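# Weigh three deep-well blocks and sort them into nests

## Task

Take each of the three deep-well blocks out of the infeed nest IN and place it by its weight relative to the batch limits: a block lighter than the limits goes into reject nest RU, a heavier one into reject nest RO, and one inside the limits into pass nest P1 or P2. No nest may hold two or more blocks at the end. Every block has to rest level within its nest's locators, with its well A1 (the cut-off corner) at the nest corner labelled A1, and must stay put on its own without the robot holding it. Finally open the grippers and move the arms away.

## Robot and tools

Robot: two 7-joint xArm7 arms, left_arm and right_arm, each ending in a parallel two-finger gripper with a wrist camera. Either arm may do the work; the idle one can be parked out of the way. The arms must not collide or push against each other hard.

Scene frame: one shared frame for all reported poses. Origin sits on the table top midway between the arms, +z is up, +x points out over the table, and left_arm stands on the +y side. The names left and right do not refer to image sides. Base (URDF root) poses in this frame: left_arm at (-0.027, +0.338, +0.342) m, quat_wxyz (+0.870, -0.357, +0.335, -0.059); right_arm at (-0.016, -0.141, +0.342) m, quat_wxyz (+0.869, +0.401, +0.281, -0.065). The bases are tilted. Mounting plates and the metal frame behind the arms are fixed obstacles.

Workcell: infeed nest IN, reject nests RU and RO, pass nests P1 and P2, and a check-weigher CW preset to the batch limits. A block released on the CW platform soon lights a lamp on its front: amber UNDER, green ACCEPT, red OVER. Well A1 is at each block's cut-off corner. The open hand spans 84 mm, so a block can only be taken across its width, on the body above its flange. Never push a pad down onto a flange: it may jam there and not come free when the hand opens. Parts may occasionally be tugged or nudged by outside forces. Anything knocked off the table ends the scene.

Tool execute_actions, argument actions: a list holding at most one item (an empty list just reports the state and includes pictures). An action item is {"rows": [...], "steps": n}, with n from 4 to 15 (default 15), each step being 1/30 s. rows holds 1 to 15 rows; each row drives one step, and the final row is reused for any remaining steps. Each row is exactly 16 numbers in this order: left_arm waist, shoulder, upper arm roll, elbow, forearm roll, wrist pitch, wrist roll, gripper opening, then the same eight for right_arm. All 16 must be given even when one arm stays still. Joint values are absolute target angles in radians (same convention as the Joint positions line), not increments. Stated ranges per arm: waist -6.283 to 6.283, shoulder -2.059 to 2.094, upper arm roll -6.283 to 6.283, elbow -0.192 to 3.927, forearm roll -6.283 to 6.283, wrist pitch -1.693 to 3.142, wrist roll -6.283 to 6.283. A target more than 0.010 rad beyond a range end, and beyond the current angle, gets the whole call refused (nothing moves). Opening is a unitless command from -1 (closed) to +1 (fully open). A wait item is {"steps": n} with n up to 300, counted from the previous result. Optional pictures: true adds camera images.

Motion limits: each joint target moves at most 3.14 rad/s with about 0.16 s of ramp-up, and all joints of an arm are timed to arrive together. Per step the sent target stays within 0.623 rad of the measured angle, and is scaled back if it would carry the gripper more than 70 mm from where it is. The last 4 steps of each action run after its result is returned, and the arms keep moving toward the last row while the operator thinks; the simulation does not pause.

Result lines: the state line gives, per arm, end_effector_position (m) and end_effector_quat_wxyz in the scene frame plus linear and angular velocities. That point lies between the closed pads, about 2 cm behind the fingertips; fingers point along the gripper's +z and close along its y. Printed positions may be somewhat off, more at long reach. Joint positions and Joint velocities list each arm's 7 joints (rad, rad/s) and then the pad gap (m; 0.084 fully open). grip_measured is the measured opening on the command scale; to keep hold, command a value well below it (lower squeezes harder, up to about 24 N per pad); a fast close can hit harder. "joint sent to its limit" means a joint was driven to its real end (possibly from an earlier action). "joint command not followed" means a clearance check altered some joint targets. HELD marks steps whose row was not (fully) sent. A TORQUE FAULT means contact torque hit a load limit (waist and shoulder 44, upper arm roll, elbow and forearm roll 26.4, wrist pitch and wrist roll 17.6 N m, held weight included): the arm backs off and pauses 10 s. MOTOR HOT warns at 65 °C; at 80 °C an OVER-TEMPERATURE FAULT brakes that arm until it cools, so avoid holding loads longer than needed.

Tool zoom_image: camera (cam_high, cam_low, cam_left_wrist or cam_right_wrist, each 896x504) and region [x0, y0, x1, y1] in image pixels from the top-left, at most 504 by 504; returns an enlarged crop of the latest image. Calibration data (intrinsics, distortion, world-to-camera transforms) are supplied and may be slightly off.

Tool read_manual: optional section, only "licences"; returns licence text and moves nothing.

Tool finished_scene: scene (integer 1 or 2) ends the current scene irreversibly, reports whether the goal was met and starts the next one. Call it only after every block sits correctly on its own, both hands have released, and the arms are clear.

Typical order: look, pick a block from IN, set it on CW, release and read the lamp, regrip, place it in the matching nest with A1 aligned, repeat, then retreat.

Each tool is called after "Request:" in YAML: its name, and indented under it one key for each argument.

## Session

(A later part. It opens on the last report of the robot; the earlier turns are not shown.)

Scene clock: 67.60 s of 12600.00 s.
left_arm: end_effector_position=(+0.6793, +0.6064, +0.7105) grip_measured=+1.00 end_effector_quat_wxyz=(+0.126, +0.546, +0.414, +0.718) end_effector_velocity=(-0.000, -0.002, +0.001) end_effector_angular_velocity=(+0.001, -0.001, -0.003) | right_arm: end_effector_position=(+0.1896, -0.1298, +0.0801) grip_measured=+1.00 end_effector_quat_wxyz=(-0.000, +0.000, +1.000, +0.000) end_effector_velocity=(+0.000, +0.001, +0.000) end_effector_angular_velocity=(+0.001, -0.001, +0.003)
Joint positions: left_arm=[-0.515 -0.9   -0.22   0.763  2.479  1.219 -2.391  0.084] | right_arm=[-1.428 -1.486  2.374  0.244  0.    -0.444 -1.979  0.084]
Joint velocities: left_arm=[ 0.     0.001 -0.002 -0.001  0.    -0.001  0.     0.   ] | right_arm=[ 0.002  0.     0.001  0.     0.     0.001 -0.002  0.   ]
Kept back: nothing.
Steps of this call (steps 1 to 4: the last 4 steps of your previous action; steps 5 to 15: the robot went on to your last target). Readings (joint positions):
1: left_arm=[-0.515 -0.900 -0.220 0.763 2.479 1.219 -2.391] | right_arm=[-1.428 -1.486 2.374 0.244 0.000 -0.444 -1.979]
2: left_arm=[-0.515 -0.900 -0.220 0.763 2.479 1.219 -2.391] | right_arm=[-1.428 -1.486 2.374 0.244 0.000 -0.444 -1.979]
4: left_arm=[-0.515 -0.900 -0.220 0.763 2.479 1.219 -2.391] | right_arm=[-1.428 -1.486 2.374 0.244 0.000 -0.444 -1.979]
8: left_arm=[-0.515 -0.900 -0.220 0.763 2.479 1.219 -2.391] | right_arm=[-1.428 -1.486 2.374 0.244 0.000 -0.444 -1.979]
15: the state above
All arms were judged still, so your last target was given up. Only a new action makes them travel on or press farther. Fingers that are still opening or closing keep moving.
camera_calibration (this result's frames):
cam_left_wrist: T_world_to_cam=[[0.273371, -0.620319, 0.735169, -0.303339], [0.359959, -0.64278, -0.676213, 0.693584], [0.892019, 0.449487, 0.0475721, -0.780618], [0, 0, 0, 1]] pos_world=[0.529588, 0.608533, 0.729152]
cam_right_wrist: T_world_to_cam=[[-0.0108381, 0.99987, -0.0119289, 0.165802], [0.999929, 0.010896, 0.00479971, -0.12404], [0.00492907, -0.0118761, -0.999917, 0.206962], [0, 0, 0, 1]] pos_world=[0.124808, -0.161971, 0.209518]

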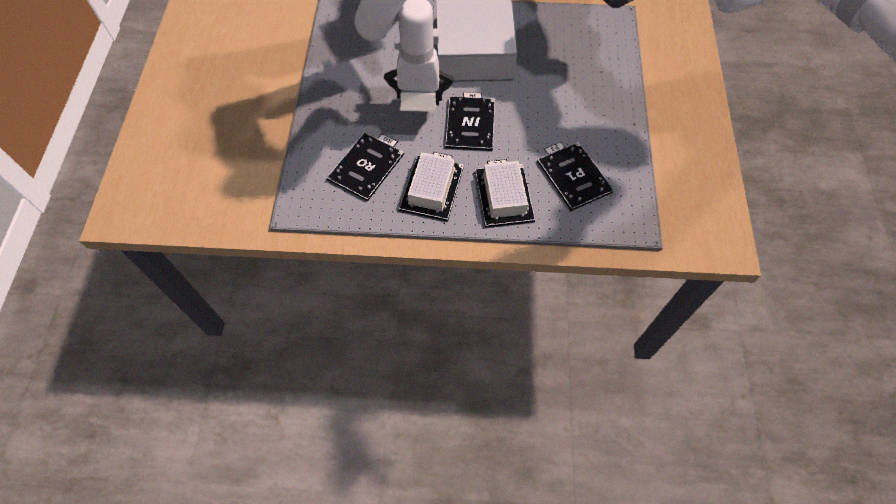

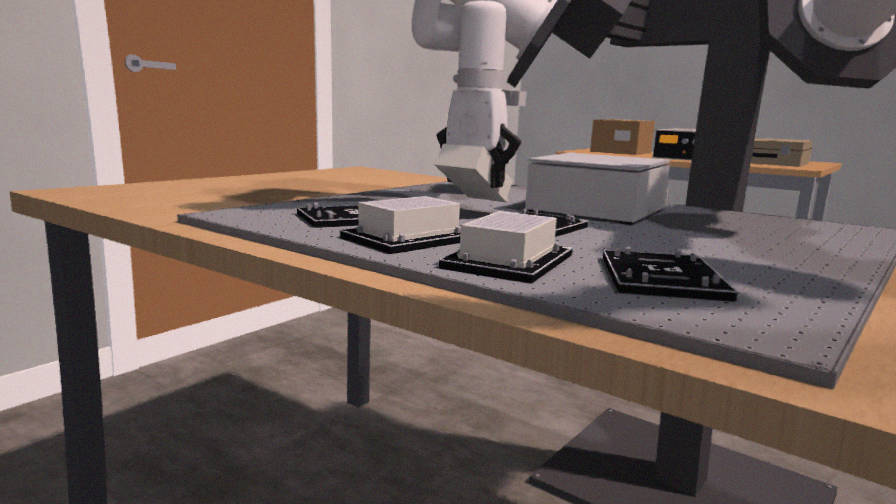

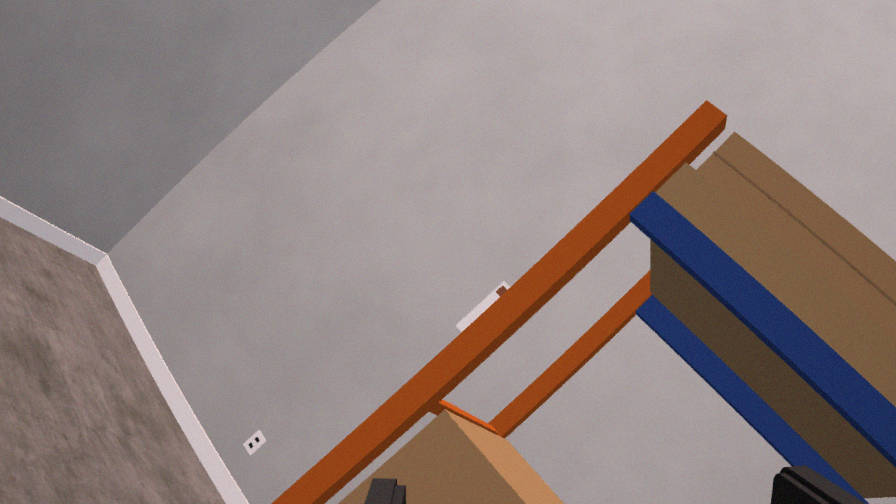

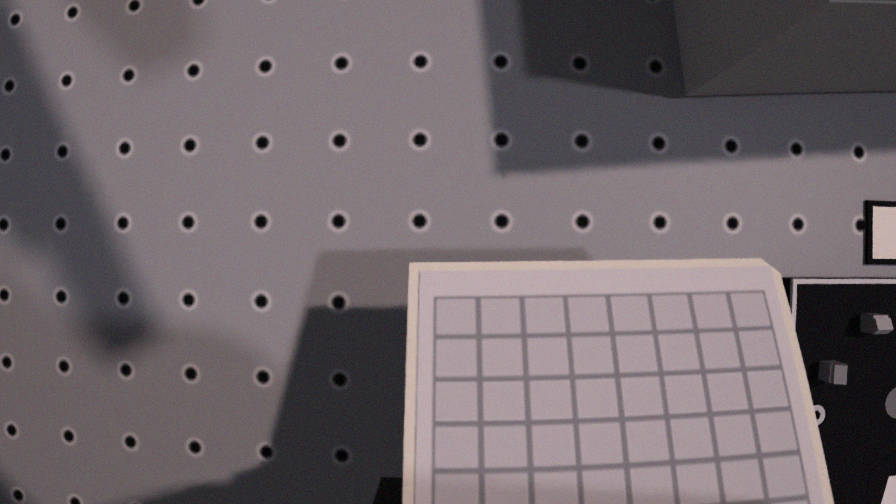

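Request:
execute_actions:
  actions:
    - {"rows":[[-0.515,-0.9,-0.22,0.763,2.479,1.219,-2.391,1,-1.2861,-1.2011,2.1144,0.4,0,0.1,-2.5,1]],"steps":15}

Request:
execute_actions:
  actions:
    - {"rows":[[-0.515,-0.9,-0.22,0.763,2.479,1.219,-2.391,1,-1.47,-1.29,2.13,0.62,0,0.5,-3.0,1]],"steps":15}

Request:
execute_actions:
  actions:
    - {"rows":[[-0.515,-0.9,-0.22,0.763,2.479,1.219,-2.391,1,-1.6601,-1.3763,2.1527,0.8348,0,0.588,-3.1416,1]],"steps":15}

Request:
execute_actions:
  actions:
    - {"steps":10}
  pictures: true

Request:
zoom_image:
  camera: "cam_low"
  region: [300,90,540,260]

Scene clock: 69.17 s of 12600.00 s.
left_arm: end_effector_position=(+0.6793, +0.6064, +0.7105) grip_measured=+1.00 end_effector_quat_wxyz=(+0.126, +0.546, +0.414, +0.718) end_effector_velocity=(+0.001, +0.000, -0.001) end_effector_angular_velocity=(-0.001, +0.002, -0.000) | right_arm: end_effector_position=(+0.2813, -0.1055, +0.1286) grip_measured=+1.00 end_effector_quat_wxyz=(-0.027, -0.118, +0.992, -0.029) end_effector_velocity=(+0.099, +0.011, +0.096) end_effector_angular_velocity=(-0.021, +0.223, +0.334)
Joint positions: left_arm=[-0.515 -0.9   -0.22   0.763  2.479  1.219 -2.391  0.084] | right_arm=[-1.291 -1.213  2.124  0.397  0.001  0.066 -2.469  0.084]
Joint velocities: left_arm=[-0.     0.001  0.003  0.001 -0.    -0.001  0.     0.   ] | right_arm=[ 0.202  0.406 -0.37   0.211 -0.     0.738 -0.71   0.   ]
Steps of this call (steps 1 to 36: nothing new was sent; steps 37 to 47: the first 11 steps of this action). Readings (joint positions):
37: left_arm=[-0.515 -0.900 -0.220 0.763 2.479 1.219 -2.391] | right_arm=[-1.428 -1.486 2.374 0.244 -0.000 -0.443 -1.980]
38: left_arm=[-0.515 -0.900 -0.220 0.763 2.479 1.219 -2.391] | right_arm=[-1.426 -1.481 2.370 0.246 -0.000 -0.432 -1.991]
40: left_arm=[-0.515 -0.900 -0.220 0.763 2.479 1.219 -2.391] | right_arm=[-1.408 -1.445 2.337 0.264 -0.001 -0.356 -2.062]
44: left_arm=[-0.515 -0.900 -0.220 0.763 2.479 1.219 -2.391] | right_arm=[-1.332 -1.293 2.198 0.353 0.000 -0.078 -2.330]
47: the state above

Scene clock: 69.67 s of 12600.00 s.
left_arm: end_effector_position=(+0.6793, +0.6064, +0.7105) grip_measured=+1.00 end_effector_quat_wxyz=(+0.126, +0.546, +0.414, +0.718) end_effector_velocity=(-0.000, +0.001, +0.000) end_effector_angular_velocity=(-0.000, -0.000, +0.001) | right_arm: end_effector_position=(+0.2643, -0.1528, +0.0950) grip_measured=+1.00 end_effector_quat_wxyz=(-0.202, -0.332, +0.914, -0.115) end_effector_velocity=(-0.018, -0.020, -0.002) end_effector_angular_velocity=(-0.062, +0.241, +0.251)
Joint positions: left_arm=[-0.515 -0.9   -0.22   0.763  2.479  1.219 -2.391  0.084] | right_arm=[-1.47  -1.29   2.129  0.616  0.     0.49  -2.987  0.084]
Joint velocities: left_arm=[-0.    -0.001  0.     0.    -0.     0.001  0.     0.   ] | right_arm=[-0.068 -0.027  0.015  0.101  0.001  0.235 -0.295  0.   ]
Steps of this call (steps 1 to 4: the last 4 steps of your previous action; steps 5 to 15: the first 11 steps of this action). Readings (joint positions):
5: left_arm=[-0.515 -0.900 -0.220 0.763 2.479 1.219 -2.391] | right_arm=[-1.287 -1.203 2.116 0.397 -0.000 0.100 -2.500]
6: left_arm=[-0.515 -0.900 -0.220 0.763 2.479 1.219 -2.391] | right_arm=[-1.292 -1.206 2.118 0.402 -0.000 0.109 -2.511]
8: left_arm=[-0.515 -0.900 -0.220 0.763 2.479 1.219 -2.391] | right_arm=[-1.320 -1.222 2.123 0.434 -0.000 0.169 -2.586]
12: left_arm=[-0.515 -0.900 -0.220 0.763 2.479 1.219 -2.391] | right_arm=[-1.435 -1.275 2.128 0.573 0.000 0.412 -2.889]
15: the state above

Scene clock: 70.17 s of 12600.00 s.
left_arm: end_effector_position=(+0.6793, +0.6064, +0.7105) grip_measured=+1.00 end_effector_quat_wxyz=(+0.126, +0.546, +0.414, +0.718) end_effector_velocity=(+0.000, -0.000, -0.000) end_effector_angular_velocity=(+0.000, +0.001, -0.001) | right_arm: end_effector_position=(+0.2834, -0.1410, +0.0547) grip_measured=+1.00 end_effector_quat_wxyz=(-0.251, -0.382, +0.883, -0.109) end_effector_velocity=(-0.002, +0.001, +0.007) end_effector_angular_velocity=(+0.000, +0.008, +0.013)
Joint positions: left_arm=[-0.515 -0.9   -0.22   0.763  2.479  1.219 -2.391  0.084] | right_arm=[-1.661 -1.377  2.152  0.832  0.     0.588 -3.141  0.084]
Joint velocities: left_arm=[ 0.  0.  0. -0. -0. -0. -0.  0.] | right_arm=[ 0.023  0.01   0.001 -0.011  0.002  0.018 -0.01   0.   ]
Steps of this call (steps 1 to 4: the last 4 steps of your previous action; steps 5 to 15: the first 11 steps of this action). Readings (joint positions):
5: left_arm=[-0.515 -0.900 -0.220 0.763 2.479 1.219 -2.391] | right_arm=[-1.470 -1.290 2.131 0.620 -0.000 0.500 -3.000]
6: left_arm=[-0.515 -0.900 -0.220 0.763 2.479 1.219 -2.391] | right_arm=[-1.477 -1.293 2.132 0.629 -0.000 0.505 -3.007]
8: left_arm=[-0.515 -0.900 -0.220 0.763 2.479 1.219 -2.391] | right_arm=[-1.538 -1.321 2.140 0.699 -0.000 0.535 -3.055]
12: left_arm=[-0.515 -0.900 -0.220 0.763 2.479 1.219 -2.391] | right_arm=[-1.659 -1.376 2.150 0.827 0.000 0.585 -3.135]
15: the state above

Scene clock: 70.50 s of 12600.00 s.
left_arm: end_effector_position=(+0.6793, +0.6064, +0.7105) grip_measured=+1.00 end_effector_quat_wxyz=(+0.126, +0.546, +0.414, +0.718) end_effector_velocity=(+0.000, +0.000, -0.001) end_effector_angular_velocity=(+0.000, +0.001, +0.000) | right_arm: end_effector_position=(+0.2836, -0.1403, +0.0550) grip_measured=+1.00 end_effector_quat_wxyz=(-0.250, -0.383, +0.882, -0.109) end_effector_velocity=(+0.001, +0.002, -0.001) end_effector_angular_velocity=(+0.003, -0.001, +0.002)
Joint positions: left_arm=[-0.515 -0.9   -0.22   0.763  2.479  1.219 -2.391  0.084] | right_arm=[-1.66  -1.376  2.152  0.833  0.     0.589 -3.141  0.084]
Joint velocities: left_arm=[ 0.    -0.     0.001 -0.001 -0.     0.    -0.     0.   ] | right_arm=[-0.002 -0.001  0.002  0.004 -0.001 -0.001 -0.     0.   ]
Kept back: nothing.
Steps of this call (steps 1 to 4: the last 4 steps of your previous action; steps 5 to 10: the robot went on to your last target). Readings (joint positions):
1: left_arm=[-0.515 -0.900 -0.220 0.763 2.479 1.219 -2.391] | right_arm=[-1.660 -1.376 2.152 0.832 0.000 0.589 -3.141]
2: left_arm=[-0.515 -0.900 -0.220 0.763 2.479 1.219 -2.391] | right_arm=[-1.660 -1.376 2.152 0.832 0.000 0.589 -3.141]
4: left_arm=[-0.515 -0.900 -0.220 0.763 2.479 1.219 -2.391] | right_arm=[-1.660 -1.376 2.152 0.832 0.000 0.589 -3.141]
8: left_arm=[-0.515 -0.900 -0.220 0.763 2.479 1.219 -2.391] | right_arm=[-1.660 -1.376 2.152 0.833 0.000 0.589 -3.141]
10: the state above
camera_calibration (this result's frames):
cam_left_wrist: T_world_to_cam=[[0.273371, -0.620319, 0.735169, -0.303339], [0.359959, -0.64278, -0.676213, 0.693584], [0.892019, 0.449488, 0.047572, -0.780618], [0, 0, 0, 1]] pos_world=[0.529588, 0.608533, 0.729152]
cam_right_wrist: T_world_to_cam=[[-0.741458, 0.670986, -0.00418396, 0.33769], [0.574672, 0.631785, -0.520192, 0.0186889], [-0.346398, -0.388105, -0.854039, 0.220104], [0, 0, 0, 1]] pos_world=[0.315887, -0.152969, 0.199112]

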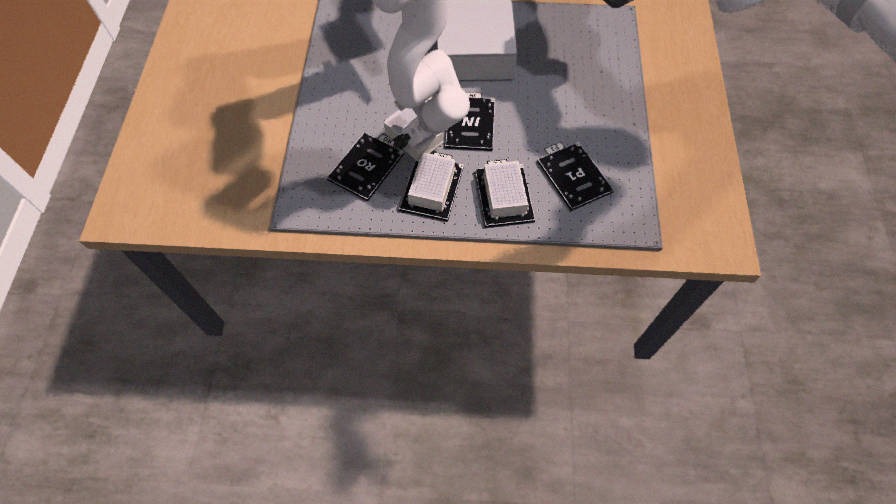

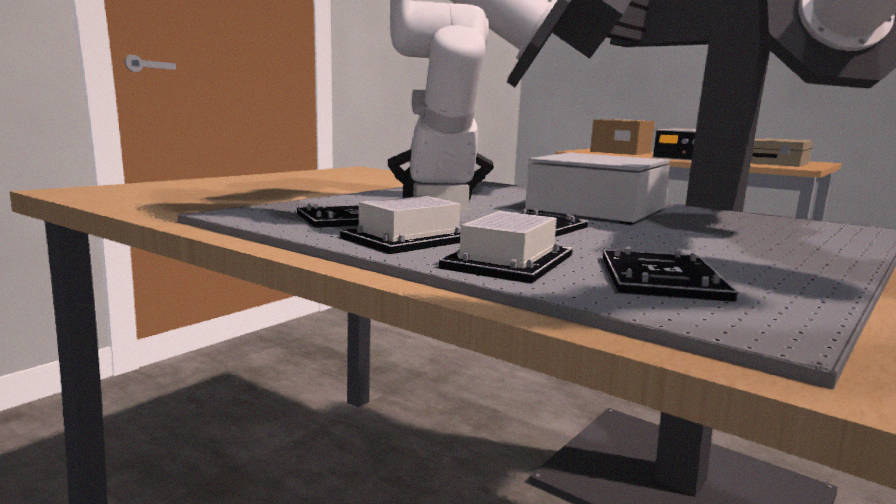

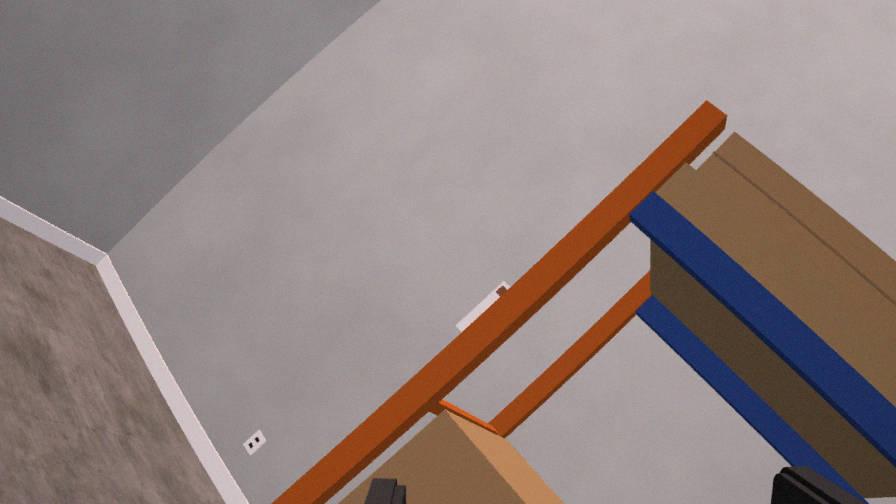

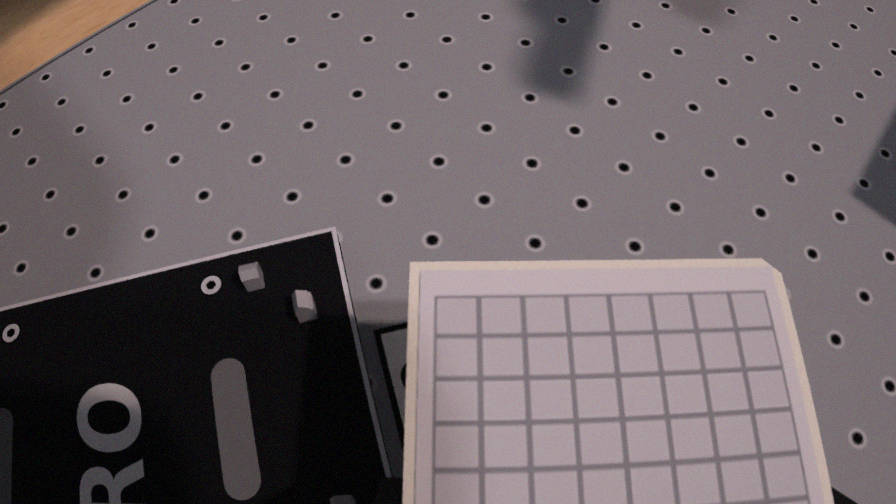

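Region (300, 90, 540, 260) of cam_low's 896x504 image, scaled by 2.100, with more detail than that image has; it fills the top 357 rows of this view, and the rest is white.

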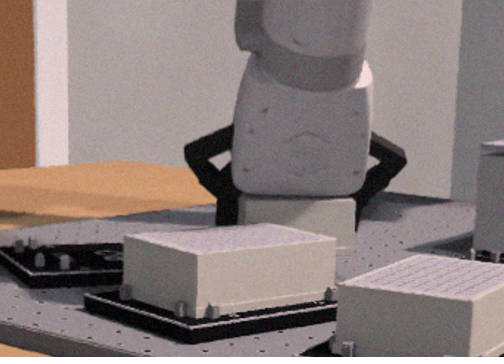

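Advance halfway.

Request:
execute_actions:
  actions:
    - {"rows":[[-0.515,-0.9,-0.22,0.763,2.479,1.219,-2.391,1,-1.692,-1.397,2.158,0.95,0,0.663,-3.1416,1]],"steps":12}

Request:
execute_actions:
  actions:
    - {"rows":[[-0.515,-0.9,-0.22,0.763,2.479,1.219,-2.391,1,-1.708,-1.408,2.16,1.008,0,0.70,-3.1416,1]],"steps":8}

Request:
execute_actions:
  actions:
    - {"rows":[[-0.515,-0.9,-0.22,0.763,2.479,1.219,-2.391,1,-1.725,-1.419,2.163,1.066,0,0.738,-3.1416,1]],"steps":15}
  pictures: true

Scene clock: 70.97 s of 12600.00 s.
left_arm: end_effector_position=(+0.6793, +0.6064, +0.7105) grip_measured=+1.00 end_effector_quat_wxyz=(+0.126, +0.546, +0.414, +0.718) end_effector_velocity=(-0.001, +0.002, +0.001) end_effector_angular_velocity=(-0.001, -0.002, +0.003) | right_arm: end_effector_position=(+0.2941, -0.1271, +0.0525) grip_measured=+1.00 end_effector_quat_wxyz=(-0.265, -0.382, +0.878, -0.114) end_effector_velocity=(+0.017, +0.014, +0.005) end_effector_angular_velocity=(+0.014, -0.014, +0.009)
Joint positions: left_arm=[-0.515 -0.9   -0.22   0.763  2.479  1.219 -2.391  0.084] | right_arm=[-1.695 -1.399  2.161  0.928  0.001  0.676 -3.141  0.084]
Joint velocities: left_arm=[-0.    -0.003 -0.     0.    -0.    -0.    -0.     0.   ] | right_arm=[ 0.005  0.003 -0.006  0.046 -0.007  0.031 -0.007  0.   ]
Steps of this call (steps 1 to 6: the robot went on to your last target; steps 7 to 14: the first 8 steps of this action). Readings (joint positions):
7: left_arm=[-0.515 -0.900 -0.220 0.763 2.479 1.219 -2.391] | right_arm=[-1.661 -1.377 2.152 0.835 0.000 0.589 -3.141]
8: left_arm=[-0.515 -0.900 -0.220 0.763 2.479 1.219 -2.391] | right_arm=[-1.663 -1.378 2.153 0.843 0.000 0.597 -3.141]
10: left_arm=[-0.515 -0.900 -0.220 0.763 2.479 1.219 -2.391] | right_arm=[-1.681 -1.390 2.159 0.891 0.001 0.640 -3.141]
14: the state above

Scene clock: 71.23 s of 12600.00 s.
left_arm: end_effector_position=(+0.6793, +0.6064, +0.7105) grip_measured=+1.00 end_effector_quat_wxyz=(+0.126, +0.546, +0.414, +0.718) end_effector_velocity=(+0.000, -0.000, -0.000) end_effector_angular_velocity=(+0.000, +0.000, +0.000) | right_arm: end_effector_position=(+0.3052, -0.1167, +0.0526) grip_measured=+1.00 end_effector_quat_wxyz=(-0.261, -0.382, +0.879, -0.113) end_effector_velocity=(+0.119, +0.120, +0.005) end_effector_angular_velocity=(+0.115, -0.123, -0.008)
Joint positions: left_arm=[-0.515 -0.9   -0.22   0.763  2.479  1.219 -2.391  0.084] | right_arm=[-1.705 -1.406  2.161  0.974  0.     0.701 -3.142  0.084]
Joint velocities: left_arm=[-0.     0.     0.    -0.     0.     0.001  0.     0.   ] | right_arm=[-0.076 -0.054  0.002  0.432  0.     0.173  0.003  0.   ]
Steps of this call (steps 1 to 4: the last 4 steps of your previous action; steps 5 to 8: the first 4 steps of this action). Readings (joint positions):
5: left_arm=[-0.515 -0.900 -0.220 0.763 2.479 1.219 -2.391] | right_arm=[-1.694 -1.398 2.160 0.932 0.000 0.675 -3.142]
6: left_arm=[-0.515 -0.900 -0.220 0.763 2.479 1.219 -2.391] | right_arm=[-1.696 -1.400 2.160 0.940 0.000 0.682 -3.142]
8: the state above

Scene clock: 71.73 s of 12600.00 s.
left_arm: end_effector_position=(+0.6793, +0.6064, +0.7105) grip_measured=+1.00 end_effector_quat_wxyz=(+0.126, +0.546, +0.414, +0.718) end_effector_velocity=(-0.000, -0.001, +0.001) end_effector_angular_velocity=(+0.001, -0.001, -0.001) | right_arm: end_effector_position=(+0.3148, -0.1068, +0.0524) grip_measured=+1.00 end_effector_quat_wxyz=(-0.267, -0.381, +0.878, -0.116) end_effector_velocity=(+0.001, -0.000, +0.001) end_effector_angular_velocity=(+0.001, -0.001, +0.004)
Joint positions: left_arm=[-0.515 -0.9   -0.22   0.763  2.479  1.219 -2.391  0.084] | right_arm=[-1.726 -1.419  2.163  1.04   0.     0.755 -3.142  0.084]
Joint velocities: left_arm=[ 0.     0.001 -0.002 -0.    -0.     0.     0.     0.   ] | right_arm=[ 0.003  0.002 -0.001 -0.003 -0.003 -0.001 -0.002  0.   ]
Steps of this call (steps 1 to 4: the last 4 steps of your previous action; steps 5 to 15: the first 11 steps of this action). Readings (joint positions):
5: left_arm=[-0.515 -0.900 -0.220 0.763 2.479 1.219 -2.391] | right_arm=[-1.708 -1.408 2.161 0.992 0.000 0.711 -3.142]
6: left_arm=[-0.515 -0.900 -0.220 0.763 2.479 1.219 -2.391] | right_arm=[-1.711 -1.410 2.162 1.000 0.000 0.719 -3.142]
8: left_arm=[-0.515 -0.900 -0.220 0.763 2.479 1.219 -2.391] | right_arm=[-1.722 -1.417 2.163 1.029 0.000 0.741 -3.141]
12: left_arm=[-0.515 -0.900 -0.220 0.763 2.479 1.219 -2.391] | right_arm=[-1.726 -1.420 2.164 1.040 0.000 0.754 -3.141]
15: the state above
camera_calibration (this result's frames):
cam_left_wrist: T_world_to_cam=[[0.273371, -0.620319, 0.735169, -0.303339], [0.359959, -0.64278, -0.676213, 0.693584], [0.892019, 0.449488, 0.047572, -0.780618], [0, 0, 0, 1]] pos_world=[0.529588, 0.608533, 0.729152]
cam_right_wrist: T_world_to_cam=[[-0.7416, 0.670833, -0.00351513, 0.338386], [0.561087, 0.617388, -0.551374, -0.0173277], [-0.36771, -0.410871, -0.834251, 0.244936], [0, 0, 0, 1]] pos_world=[0.350735, -0.115666, 0.195973]

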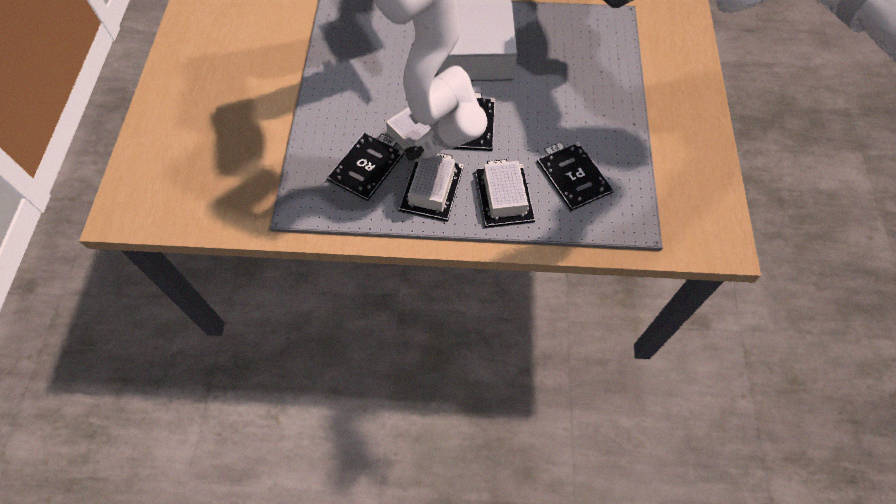

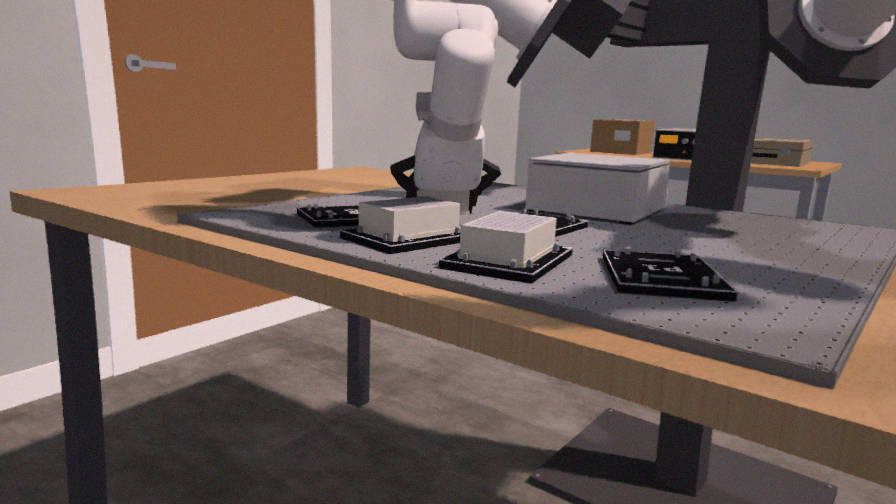

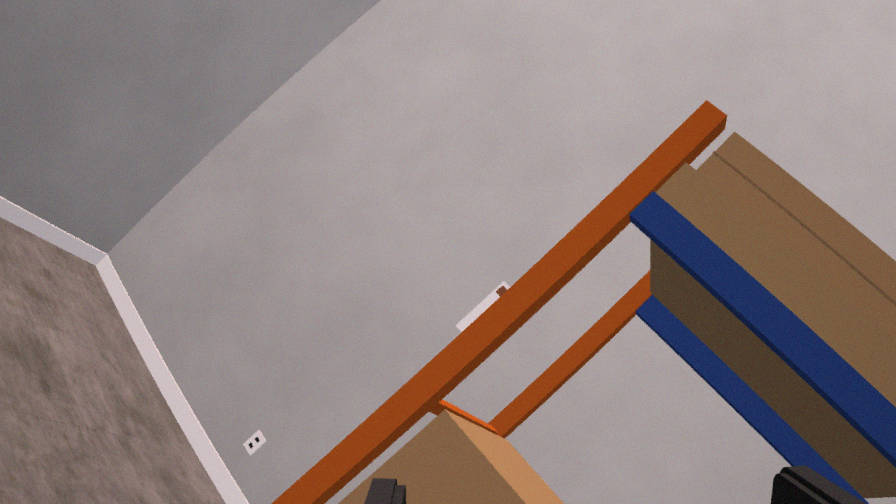

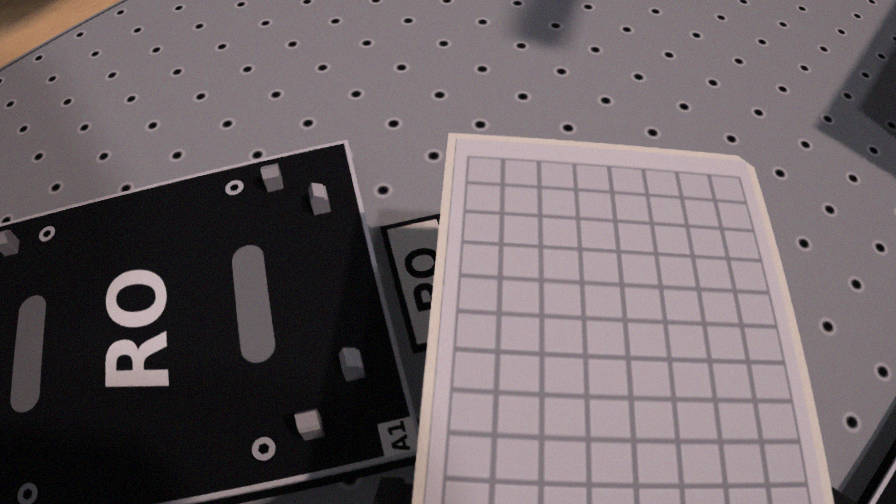

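Sliding works. Continue.

Request:
execute_actions:
  actions:
    - {"rows":[[-0.515,-0.9,-0.22,0.763,2.479,1.219,-2.391,1,-1.74,-1.429,2.166,1.125,0,0.775,-3.1416,1]],"steps":8}

Request:
execute_actions:
  actions:
    - {"rows":[[-0.515,-0.9,-0.22,0.763,2.479,1.219,-2.391,1,-1.755,-1.44,2.168,1.18,0,0.81,-3.1416,1]],"steps":15}
  pictures: true

Scene clock: 82.00 s of 12600.00 s.
left_arm: end_effector_position=(+0.6793, +0.6064, +0.7105) grip_measured=+1.00 end_effector_quat_wxyz=(+0.126, +0.546, +0.414, +0.718) end_effector_velocity=(-0.000, +0.000, +0.000) end_effector_angular_velocity=(-0.000, -0.000, +0.000) | right_arm: end_effector_position=(+0.2960, -0.1266, +0.0502) grip_measured=+1.00 end_effector_quat_wxyz=(-0.294, -0.377, +0.869, -0.127) end_effector_velocity=(+0.000, +0.000, +0.000) end_effector_angular_velocity=(+0.000, -0.001, +0.001)
Joint positions: left_arm=[-0.515 -0.9   -0.22   0.763  2.479  1.219 -2.391  0.084] | right_arm=[-1.733 -1.424  2.165  1.009  0.     0.777 -3.141  0.084]
Joint velocities: left_arm=[ 0.    -0.001  0.     0.    -0.    -0.001 -0.     0.   ] | right_arm=[ 0.    -0.    -0.     0.    -0.001  0.    -0.     0.   ]
TORQUE FAULT: the external load on joint 4 (elbow) of the right arm reached its load limit, and that arm stopped for 10 seconds. A torque fault stops only its own arm. That arm's remaining commands of this call were not run. Joint 4 (elbow) of that arm moved back by up to 3 degrees. That arm holds there, with its grip as last carried out, and accepts commands again: back off and push less far. That arm stops again, at the same cost, whenever a joint's load reaches its limit.
Kept back: nothing.
The stop of the right arm began at step 8 of this call (marked STOPPED below). From that step on that arm followed nothing that you had sent. 5 of its steps, steps kept back included, did not run and will not run. The other arm was sent all steps of this action in this call, none kept back. Nothing is kept back now, and the robot has no last target.
Steps of this call (steps 1 to 4: the last 4 steps of your previous action; steps 5 to 8: the first 4 steps of this action; steps 9 to 12: the last 4 steps of this action, not kept back; steps 13 to 308: the stop continued). Readings (joint positions):
5: left_arm=[-0.515 -0.900 -0.220 0.763 2.479 1.219 -2.391] | right_arm=[-1.725 -1.419 2.163 1.040 0.000 0.755 -3.142]
6: left_arm=[-0.515 -0.900 -0.220 0.763 2.479 1.219 -2.391] | right_arm=[-1.728 -1.421 2.164 1.047 0.000 0.763 -3.142]
8: left_arm=[-0.515 -0.900 -0.220 0.763 2.479 1.219 -2.391] | right_arm=[-1.734 -1.425 2.165 1.057 0.000 0.782 -3.141] STOPPED (the right arm)
12: left_arm=[-0.515 -0.900 -0.220 0.763 2.479 1.219 -2.391] | right_arm=[-1.727 -1.420 2.160 1.024 -0.002 0.771 -3.142]
308: the state above

Scene clock: 82.03 s of 12600.00 s.
left_arm: end_effector_position=(+0.6793, +0.6064, +0.7105) grip_measured=+1.00 end_effector_quat_wxyz=(+0.126, +0.546, +0.414, +0.718) end_effector_velocity=(+0.000, -0.000, -0.000) end_effector_angular_velocity=(+0.000, +0.000, -0.001) | right_arm: end_effector_position=(+0.2960, -0.1266, +0.0502) grip_measured=+1.00 end_effector_quat_wxyz=(-0.294, -0.377, +0.869, -0.127) end_effector_velocity=(+0.000, +0.000, +0.000) end_effector_angular_velocity=(+0.001, -0.000, +0.001)
Joint positions: left_arm=[-0.515 -0.9   -0.22   0.763  2.479  1.219 -2.391  0.084] | right_arm=[-1.733 -1.424  2.165  1.009  0.     0.777 -3.141  0.084]
Joint velocities: left_arm=[-0.     0.001 -0.    -0.     0.    -0.    -0.     0.   ] | right_arm=[ 0.001  0.    -0.    -0.     0.    -0.    -0.002  0.   ]
Kept back: nothing.
A stop began in an earlier call of the same reply, so what this call sent did not run. Send another action.
Steps of this call (step 1: nothing new was sent). Readings (joint positions):
1: the state above
camera_calibration (this result's frames):
cam_left_wrist: T_world_to_cam=[[0.273371, -0.620319, 0.735169, -0.303339], [0.359959, -0.64278, -0.676213, 0.693584], [0.892019, 0.449488, 0.047572, -0.780618], [0, 0, 0, 1]] pos_world=[0.529588, 0.608533, 0.729152]
cam_right_wrist: T_world_to_cam=[[-0.741554, 0.670889, -0.00227112, 0.337632], [0.536627, 0.591111, -0.602179, 0.0106985], [-0.402653, -0.447767, -0.798358, 0.231942], [0, 0, 0, 1]] pos_world=[0.338024, -0.128982, 0.192382]

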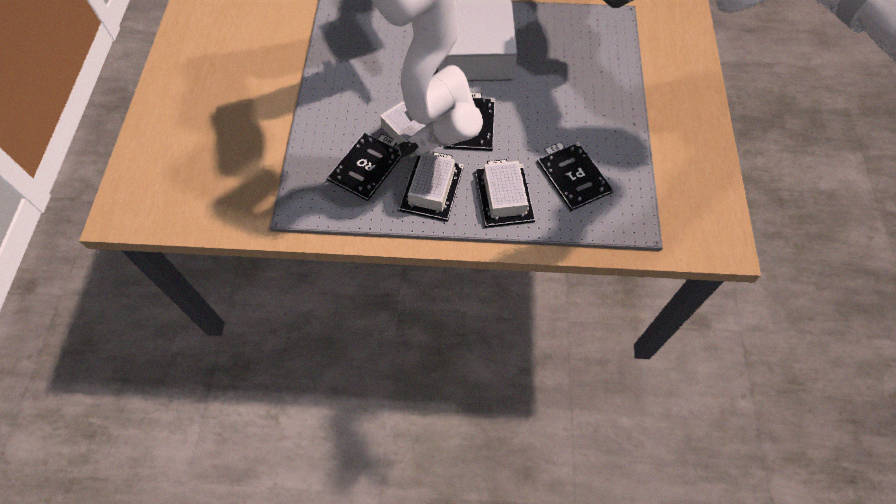

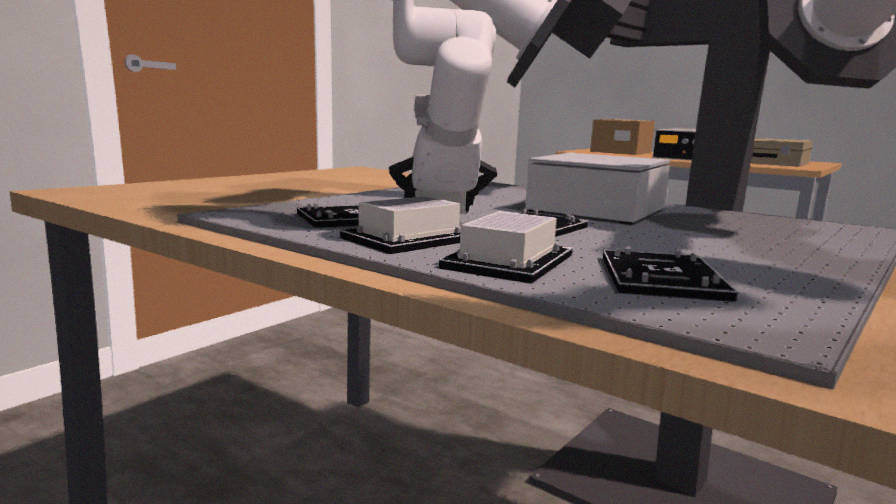

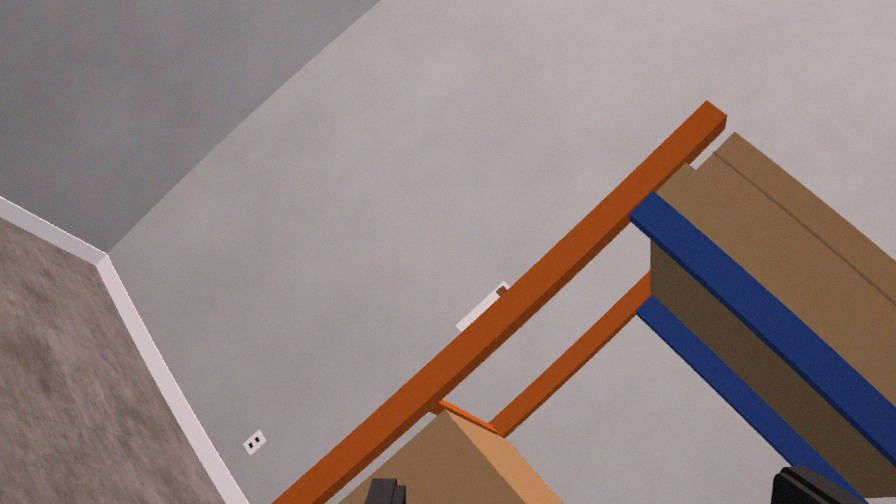

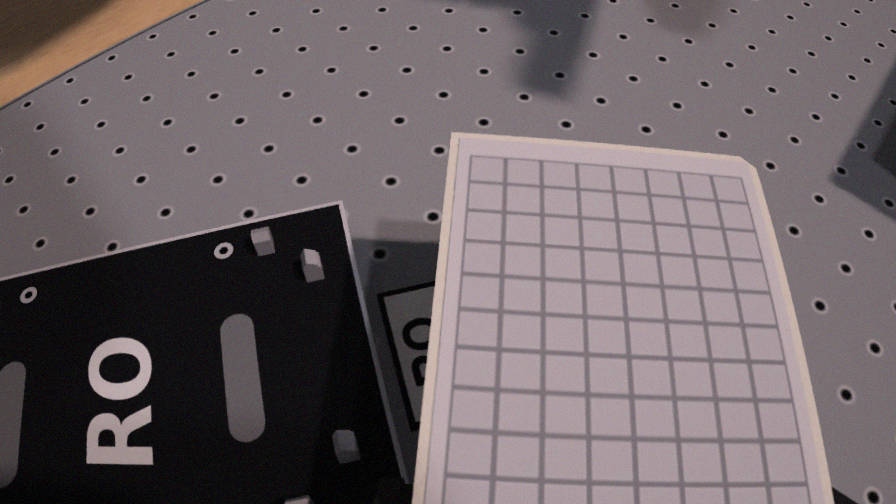

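Request:
execute_actions:
  actions:
    - {"rows":[[-0.515,-0.9,-0.22,0.763,2.479,1.219,-2.391,1,-1.6269,-1.4235,2.2032,0.8348,0,0.588,-3.1416,1]],"steps":15}

Request:
execute_actions:
  actions:
    - {"rows":[[-0.515,-0.9,-0.22,0.763,2.479,1.219,-2.391,1,-1.668,-1.453,2.208,0.99,0,0.688,-3.1416,1]],"steps":12}

Request:
execute_actions:
  actions:
    - {"rows":[[-0.515,-0.9,-0.22,0.763,2.479,1.219,-2.391,1,-1.684,-1.465,2.21,1.047,0,0.725,-3.1416,1]],"steps":15}
  pictures: true

Request:
zoom_image:
  camera: "cam_high"
  region: [350,70,510,200]

Scene clock: 82.90 s of 12600.00 s.
left_arm: end_effector_position=(+0.6793, +0.6064, +0.7105) grip_measured=+1.00 end_effector_quat_wxyz=(+0.126, +0.546, +0.414, +0.718) end_effector_velocity=(+0.000, -0.001, +0.000) end_effector_angular_velocity=(+0.000, -0.000, -0.002) | right_arm: end_effector_position=(+0.2681, -0.1252, +0.0550) grip_measured=+1.00 end_effector_quat_wxyz=(-0.245, -0.418, +0.867, -0.118) end_effector_velocity=(+0.030, +0.004, -0.001) end_effector_angular_velocity=(+0.026, -0.048, -0.044)
Joint positions: left_arm=[-0.515 -0.9   -0.22   0.763  2.479  1.219 -2.391  0.084] | right_arm=[-1.627 -1.424  2.203  0.835  0.     0.589 -3.142  0.084]
Joint velocities: left_arm=[ 0.     0.    -0.     0.     0.    -0.002 -0.     0.   ] | right_arm=[-0.009  0.013 -0.045  0.027  0.001 -0.022 -0.001  0.   ]
Steps of this call (steps 1 to 15: nothing new was sent; steps 16 to 26: the first 11 steps of this action). Readings (joint positions):
16: left_arm=[-0.515 -0.900 -0.220 0.763 2.479 1.219 -2.391] | right_arm=[-1.733 -1.424 2.165 1.008 0.000 0.775 -3.141]
17: left_arm=[-0.515 -0.900 -0.220 0.763 2.479 1.219 -2.391] | right_arm=[-1.728 -1.424 2.166 1.000 0.000 0.764 -3.141]
19: left_arm=[-0.515 -0.900 -0.220 0.763 2.479 1.219 -2.391] | right_arm=[-1.690 -1.423 2.176 0.938 0.000 0.693 -3.141]
23: left_arm=[-0.515 -0.900 -0.220 0.763 2.479 1.219 -2.391] | right_arm=[-1.628 -1.425 2.209 0.835 -0.000 0.596 -3.142]
26: the state above

Scene clock: 83.30 s of 12600.00 s.
left_arm: end_effector_position=(+0.6793, +0.6064, +0.7105) grip_measured=+1.00 end_effector_quat_wxyz=(+0.126, +0.546, +0.414, +0.718) end_effector_velocity=(-0.000, +0.001, -0.000) end_effector_angular_velocity=(-0.001, -0.000, +0.002) | right_arm: end_effector_position=(+0.2971, -0.0873, +0.0542) grip_measured=+1.00 end_effector_quat_wxyz=(-0.239, -0.419, +0.868, -0.115) end_effector_velocity=(-0.052, -0.016, -0.006) end_effector_angular_velocity=(-0.081, +0.114, +0.045)
Joint positions: left_arm=[-0.515 -0.9   -0.22   0.763  2.479  1.219 -2.391  0.084] | right_arm=[-1.666 -1.451  2.209  0.992  0.001  0.685 -3.141  0.084]
Joint velocities: left_arm=[-0.    -0.001  0.001  0.    -0.     0.     0.     0.   ] | right_arm=[-0.021 -0.027  0.061 -0.016  0.002  0.085 -0.001  0.   ]
Steps of this call (steps 1 to 4: the last 4 steps of your previous action; steps 5 to 12: the first 8 steps of this action). Readings (joint positions):
5: left_arm=[-0.515 -0.900 -0.220 0.763 2.479 1.219 -2.391] | right_arm=[-1.628 -1.424 2.203 0.837 0.000 0.589 -3.142]
6: left_arm=[-0.515 -0.900 -0.220 0.763 2.479 1.219 -2.391] | right_arm=[-1.631 -1.425 2.203 0.845 0.000 0.597 -3.142]
8: left_arm=[-0.515 -0.900 -0.220 0.763 2.479 1.219 -2.391] | right_arm=[-1.651 -1.439 2.205 0.906 -0.000 0.641 -3.142]
12: the state above

Scene clock: 83.80 s of 12600.00 s.
left_arm: end_effector_position=(+0.6793, +0.6064, +0.7105) grip_measured=+1.00 end_effector_quat_wxyz=(+0.126, +0.546, +0.414, +0.718) end_effector_velocity=(+0.000, -0.001, +0.000) end_effector_angular_velocity=(+0.001, -0.000, -0.003) | right_arm: end_effector_position=(+0.3008, -0.0792, +0.0528) grip_measured=+1.00 end_effector_quat_wxyz=(-0.246, -0.420, +0.866, -0.117) end_effector_velocity=(+0.004, -0.000, +0.001) end_effector_angular_velocity=(+0.001, -0.007, -0.002)
Joint positions: left_arm=[-0.515 -0.9   -0.22   0.763  2.479  1.219 -2.391  0.084] | right_arm=[-1.685 -1.465  2.215  1.043  0.001  0.727 -3.141  0.084]
Joint velocities: left_arm=[ 0.     0.002 -0.001  0.001  0.    -0.001 -0.     0.   ] | right_arm=[ 0.001  0.001 -0.006  0.003 -0.002 -0.    -0.001  0.   ]
Steps of this call (steps 1 to 4: the last 4 steps of your previous action; steps 5 to 15: the first 11 steps of this action). Readings (joint positions):
5: left_arm=[-0.515 -0.900 -0.220 0.763 2.479 1.219 -2.391] | right_arm=[-1.669 -1.453 2.207 0.990 -0.000 0.689 -3.142]
6: left_arm=[-0.515 -0.900 -0.220 0.763 2.479 1.219 -2.391] | right_arm=[-1.671 -1.455 2.207 0.998 -0.000 0.696 -3.142]
8: left_arm=[-0.515 -0.900 -0.220 0.763 2.479 1.219 -2.391] | right_arm=[-1.681 -1.462 2.211 1.027 0.001 0.719 -3.141]
12: left_arm=[-0.515 -0.900 -0.220 0.763 2.479 1.219 -2.391] | right_arm=[-1.684 -1.466 2.216 1.043 0.001 0.727 -3.141]
15: the state above
camera_calibration (this result's frames):
cam_left_wrist: T_world_to_cam=[[0.273371, -0.620319, 0.735168, -0.303339], [0.359959, -0.642779, -0.676213, 0.693584], [0.892019, 0.449487, 0.0475721, -0.780618], [0, 0, 0, 1]] pos_world=[0.529588, 0.608533, 0.729152]
cam_right_wrist: T_world_to_cam=[[-0.79401, 0.607905, 0.000128397, 0.319993], [0.519408, 0.67853, -0.519435, -0.0106118], [-0.315854, -0.41237, -0.85451, 0.236831], [0, 0, 0, 1]] pos_world=[0.334394, -0.089663, 0.196821]

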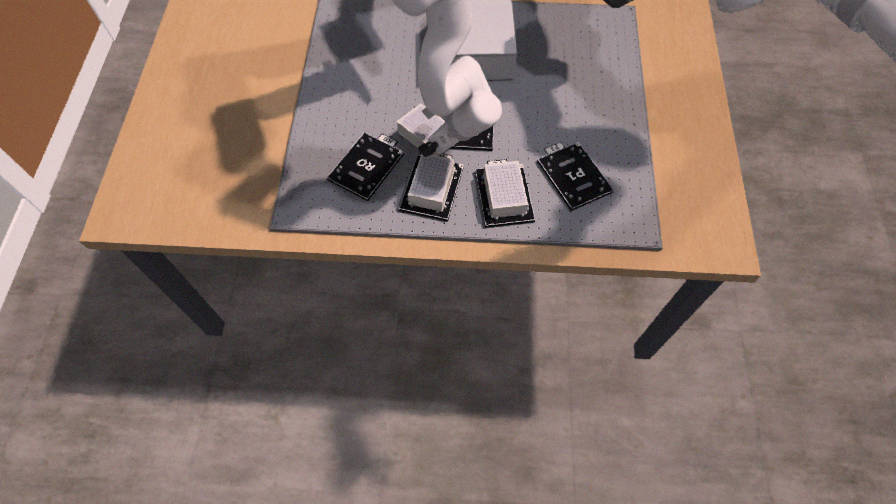

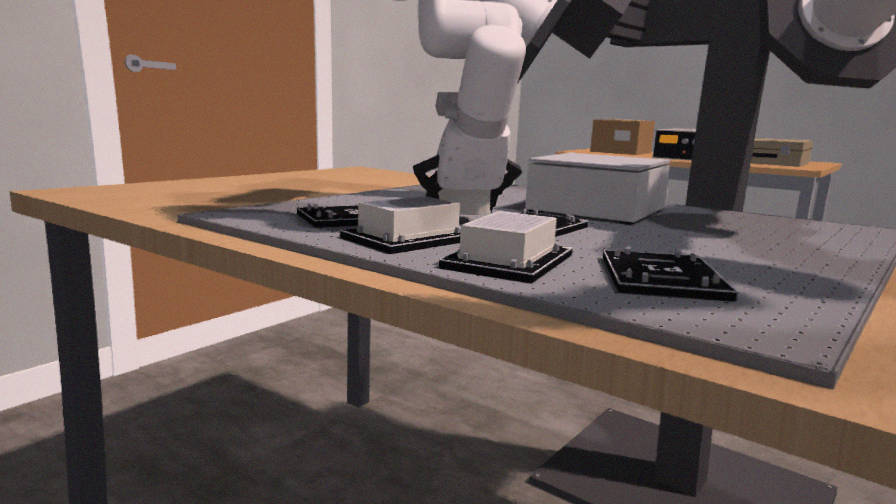

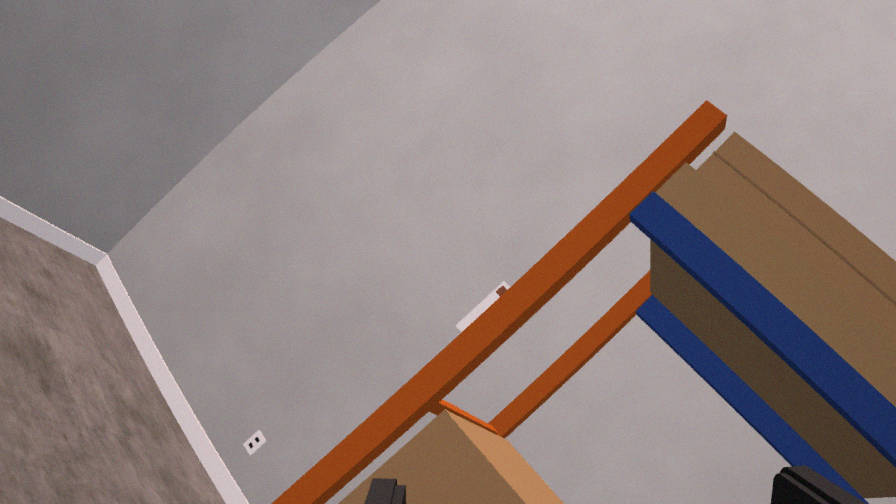

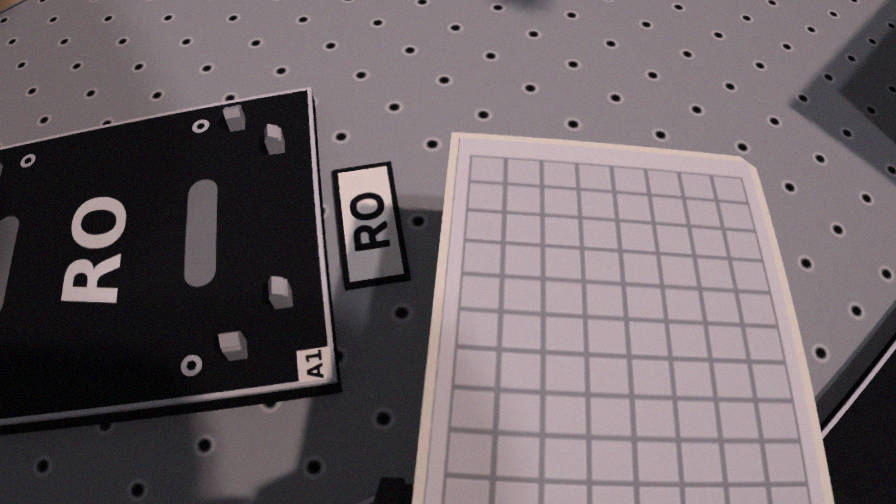

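Region (350, 70, 510, 200) of cam_high's 896x504 image, scaled by 3.150, with more detail than that image has; it fills the top 410 rows of this view, and the rest is white.

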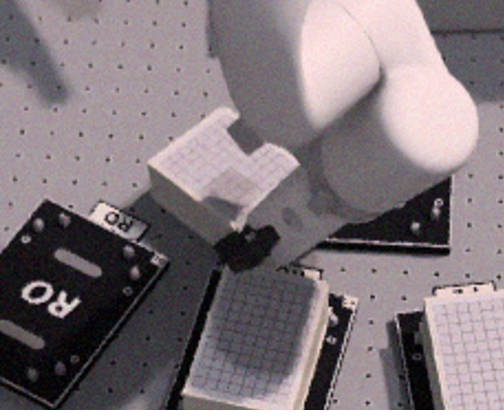

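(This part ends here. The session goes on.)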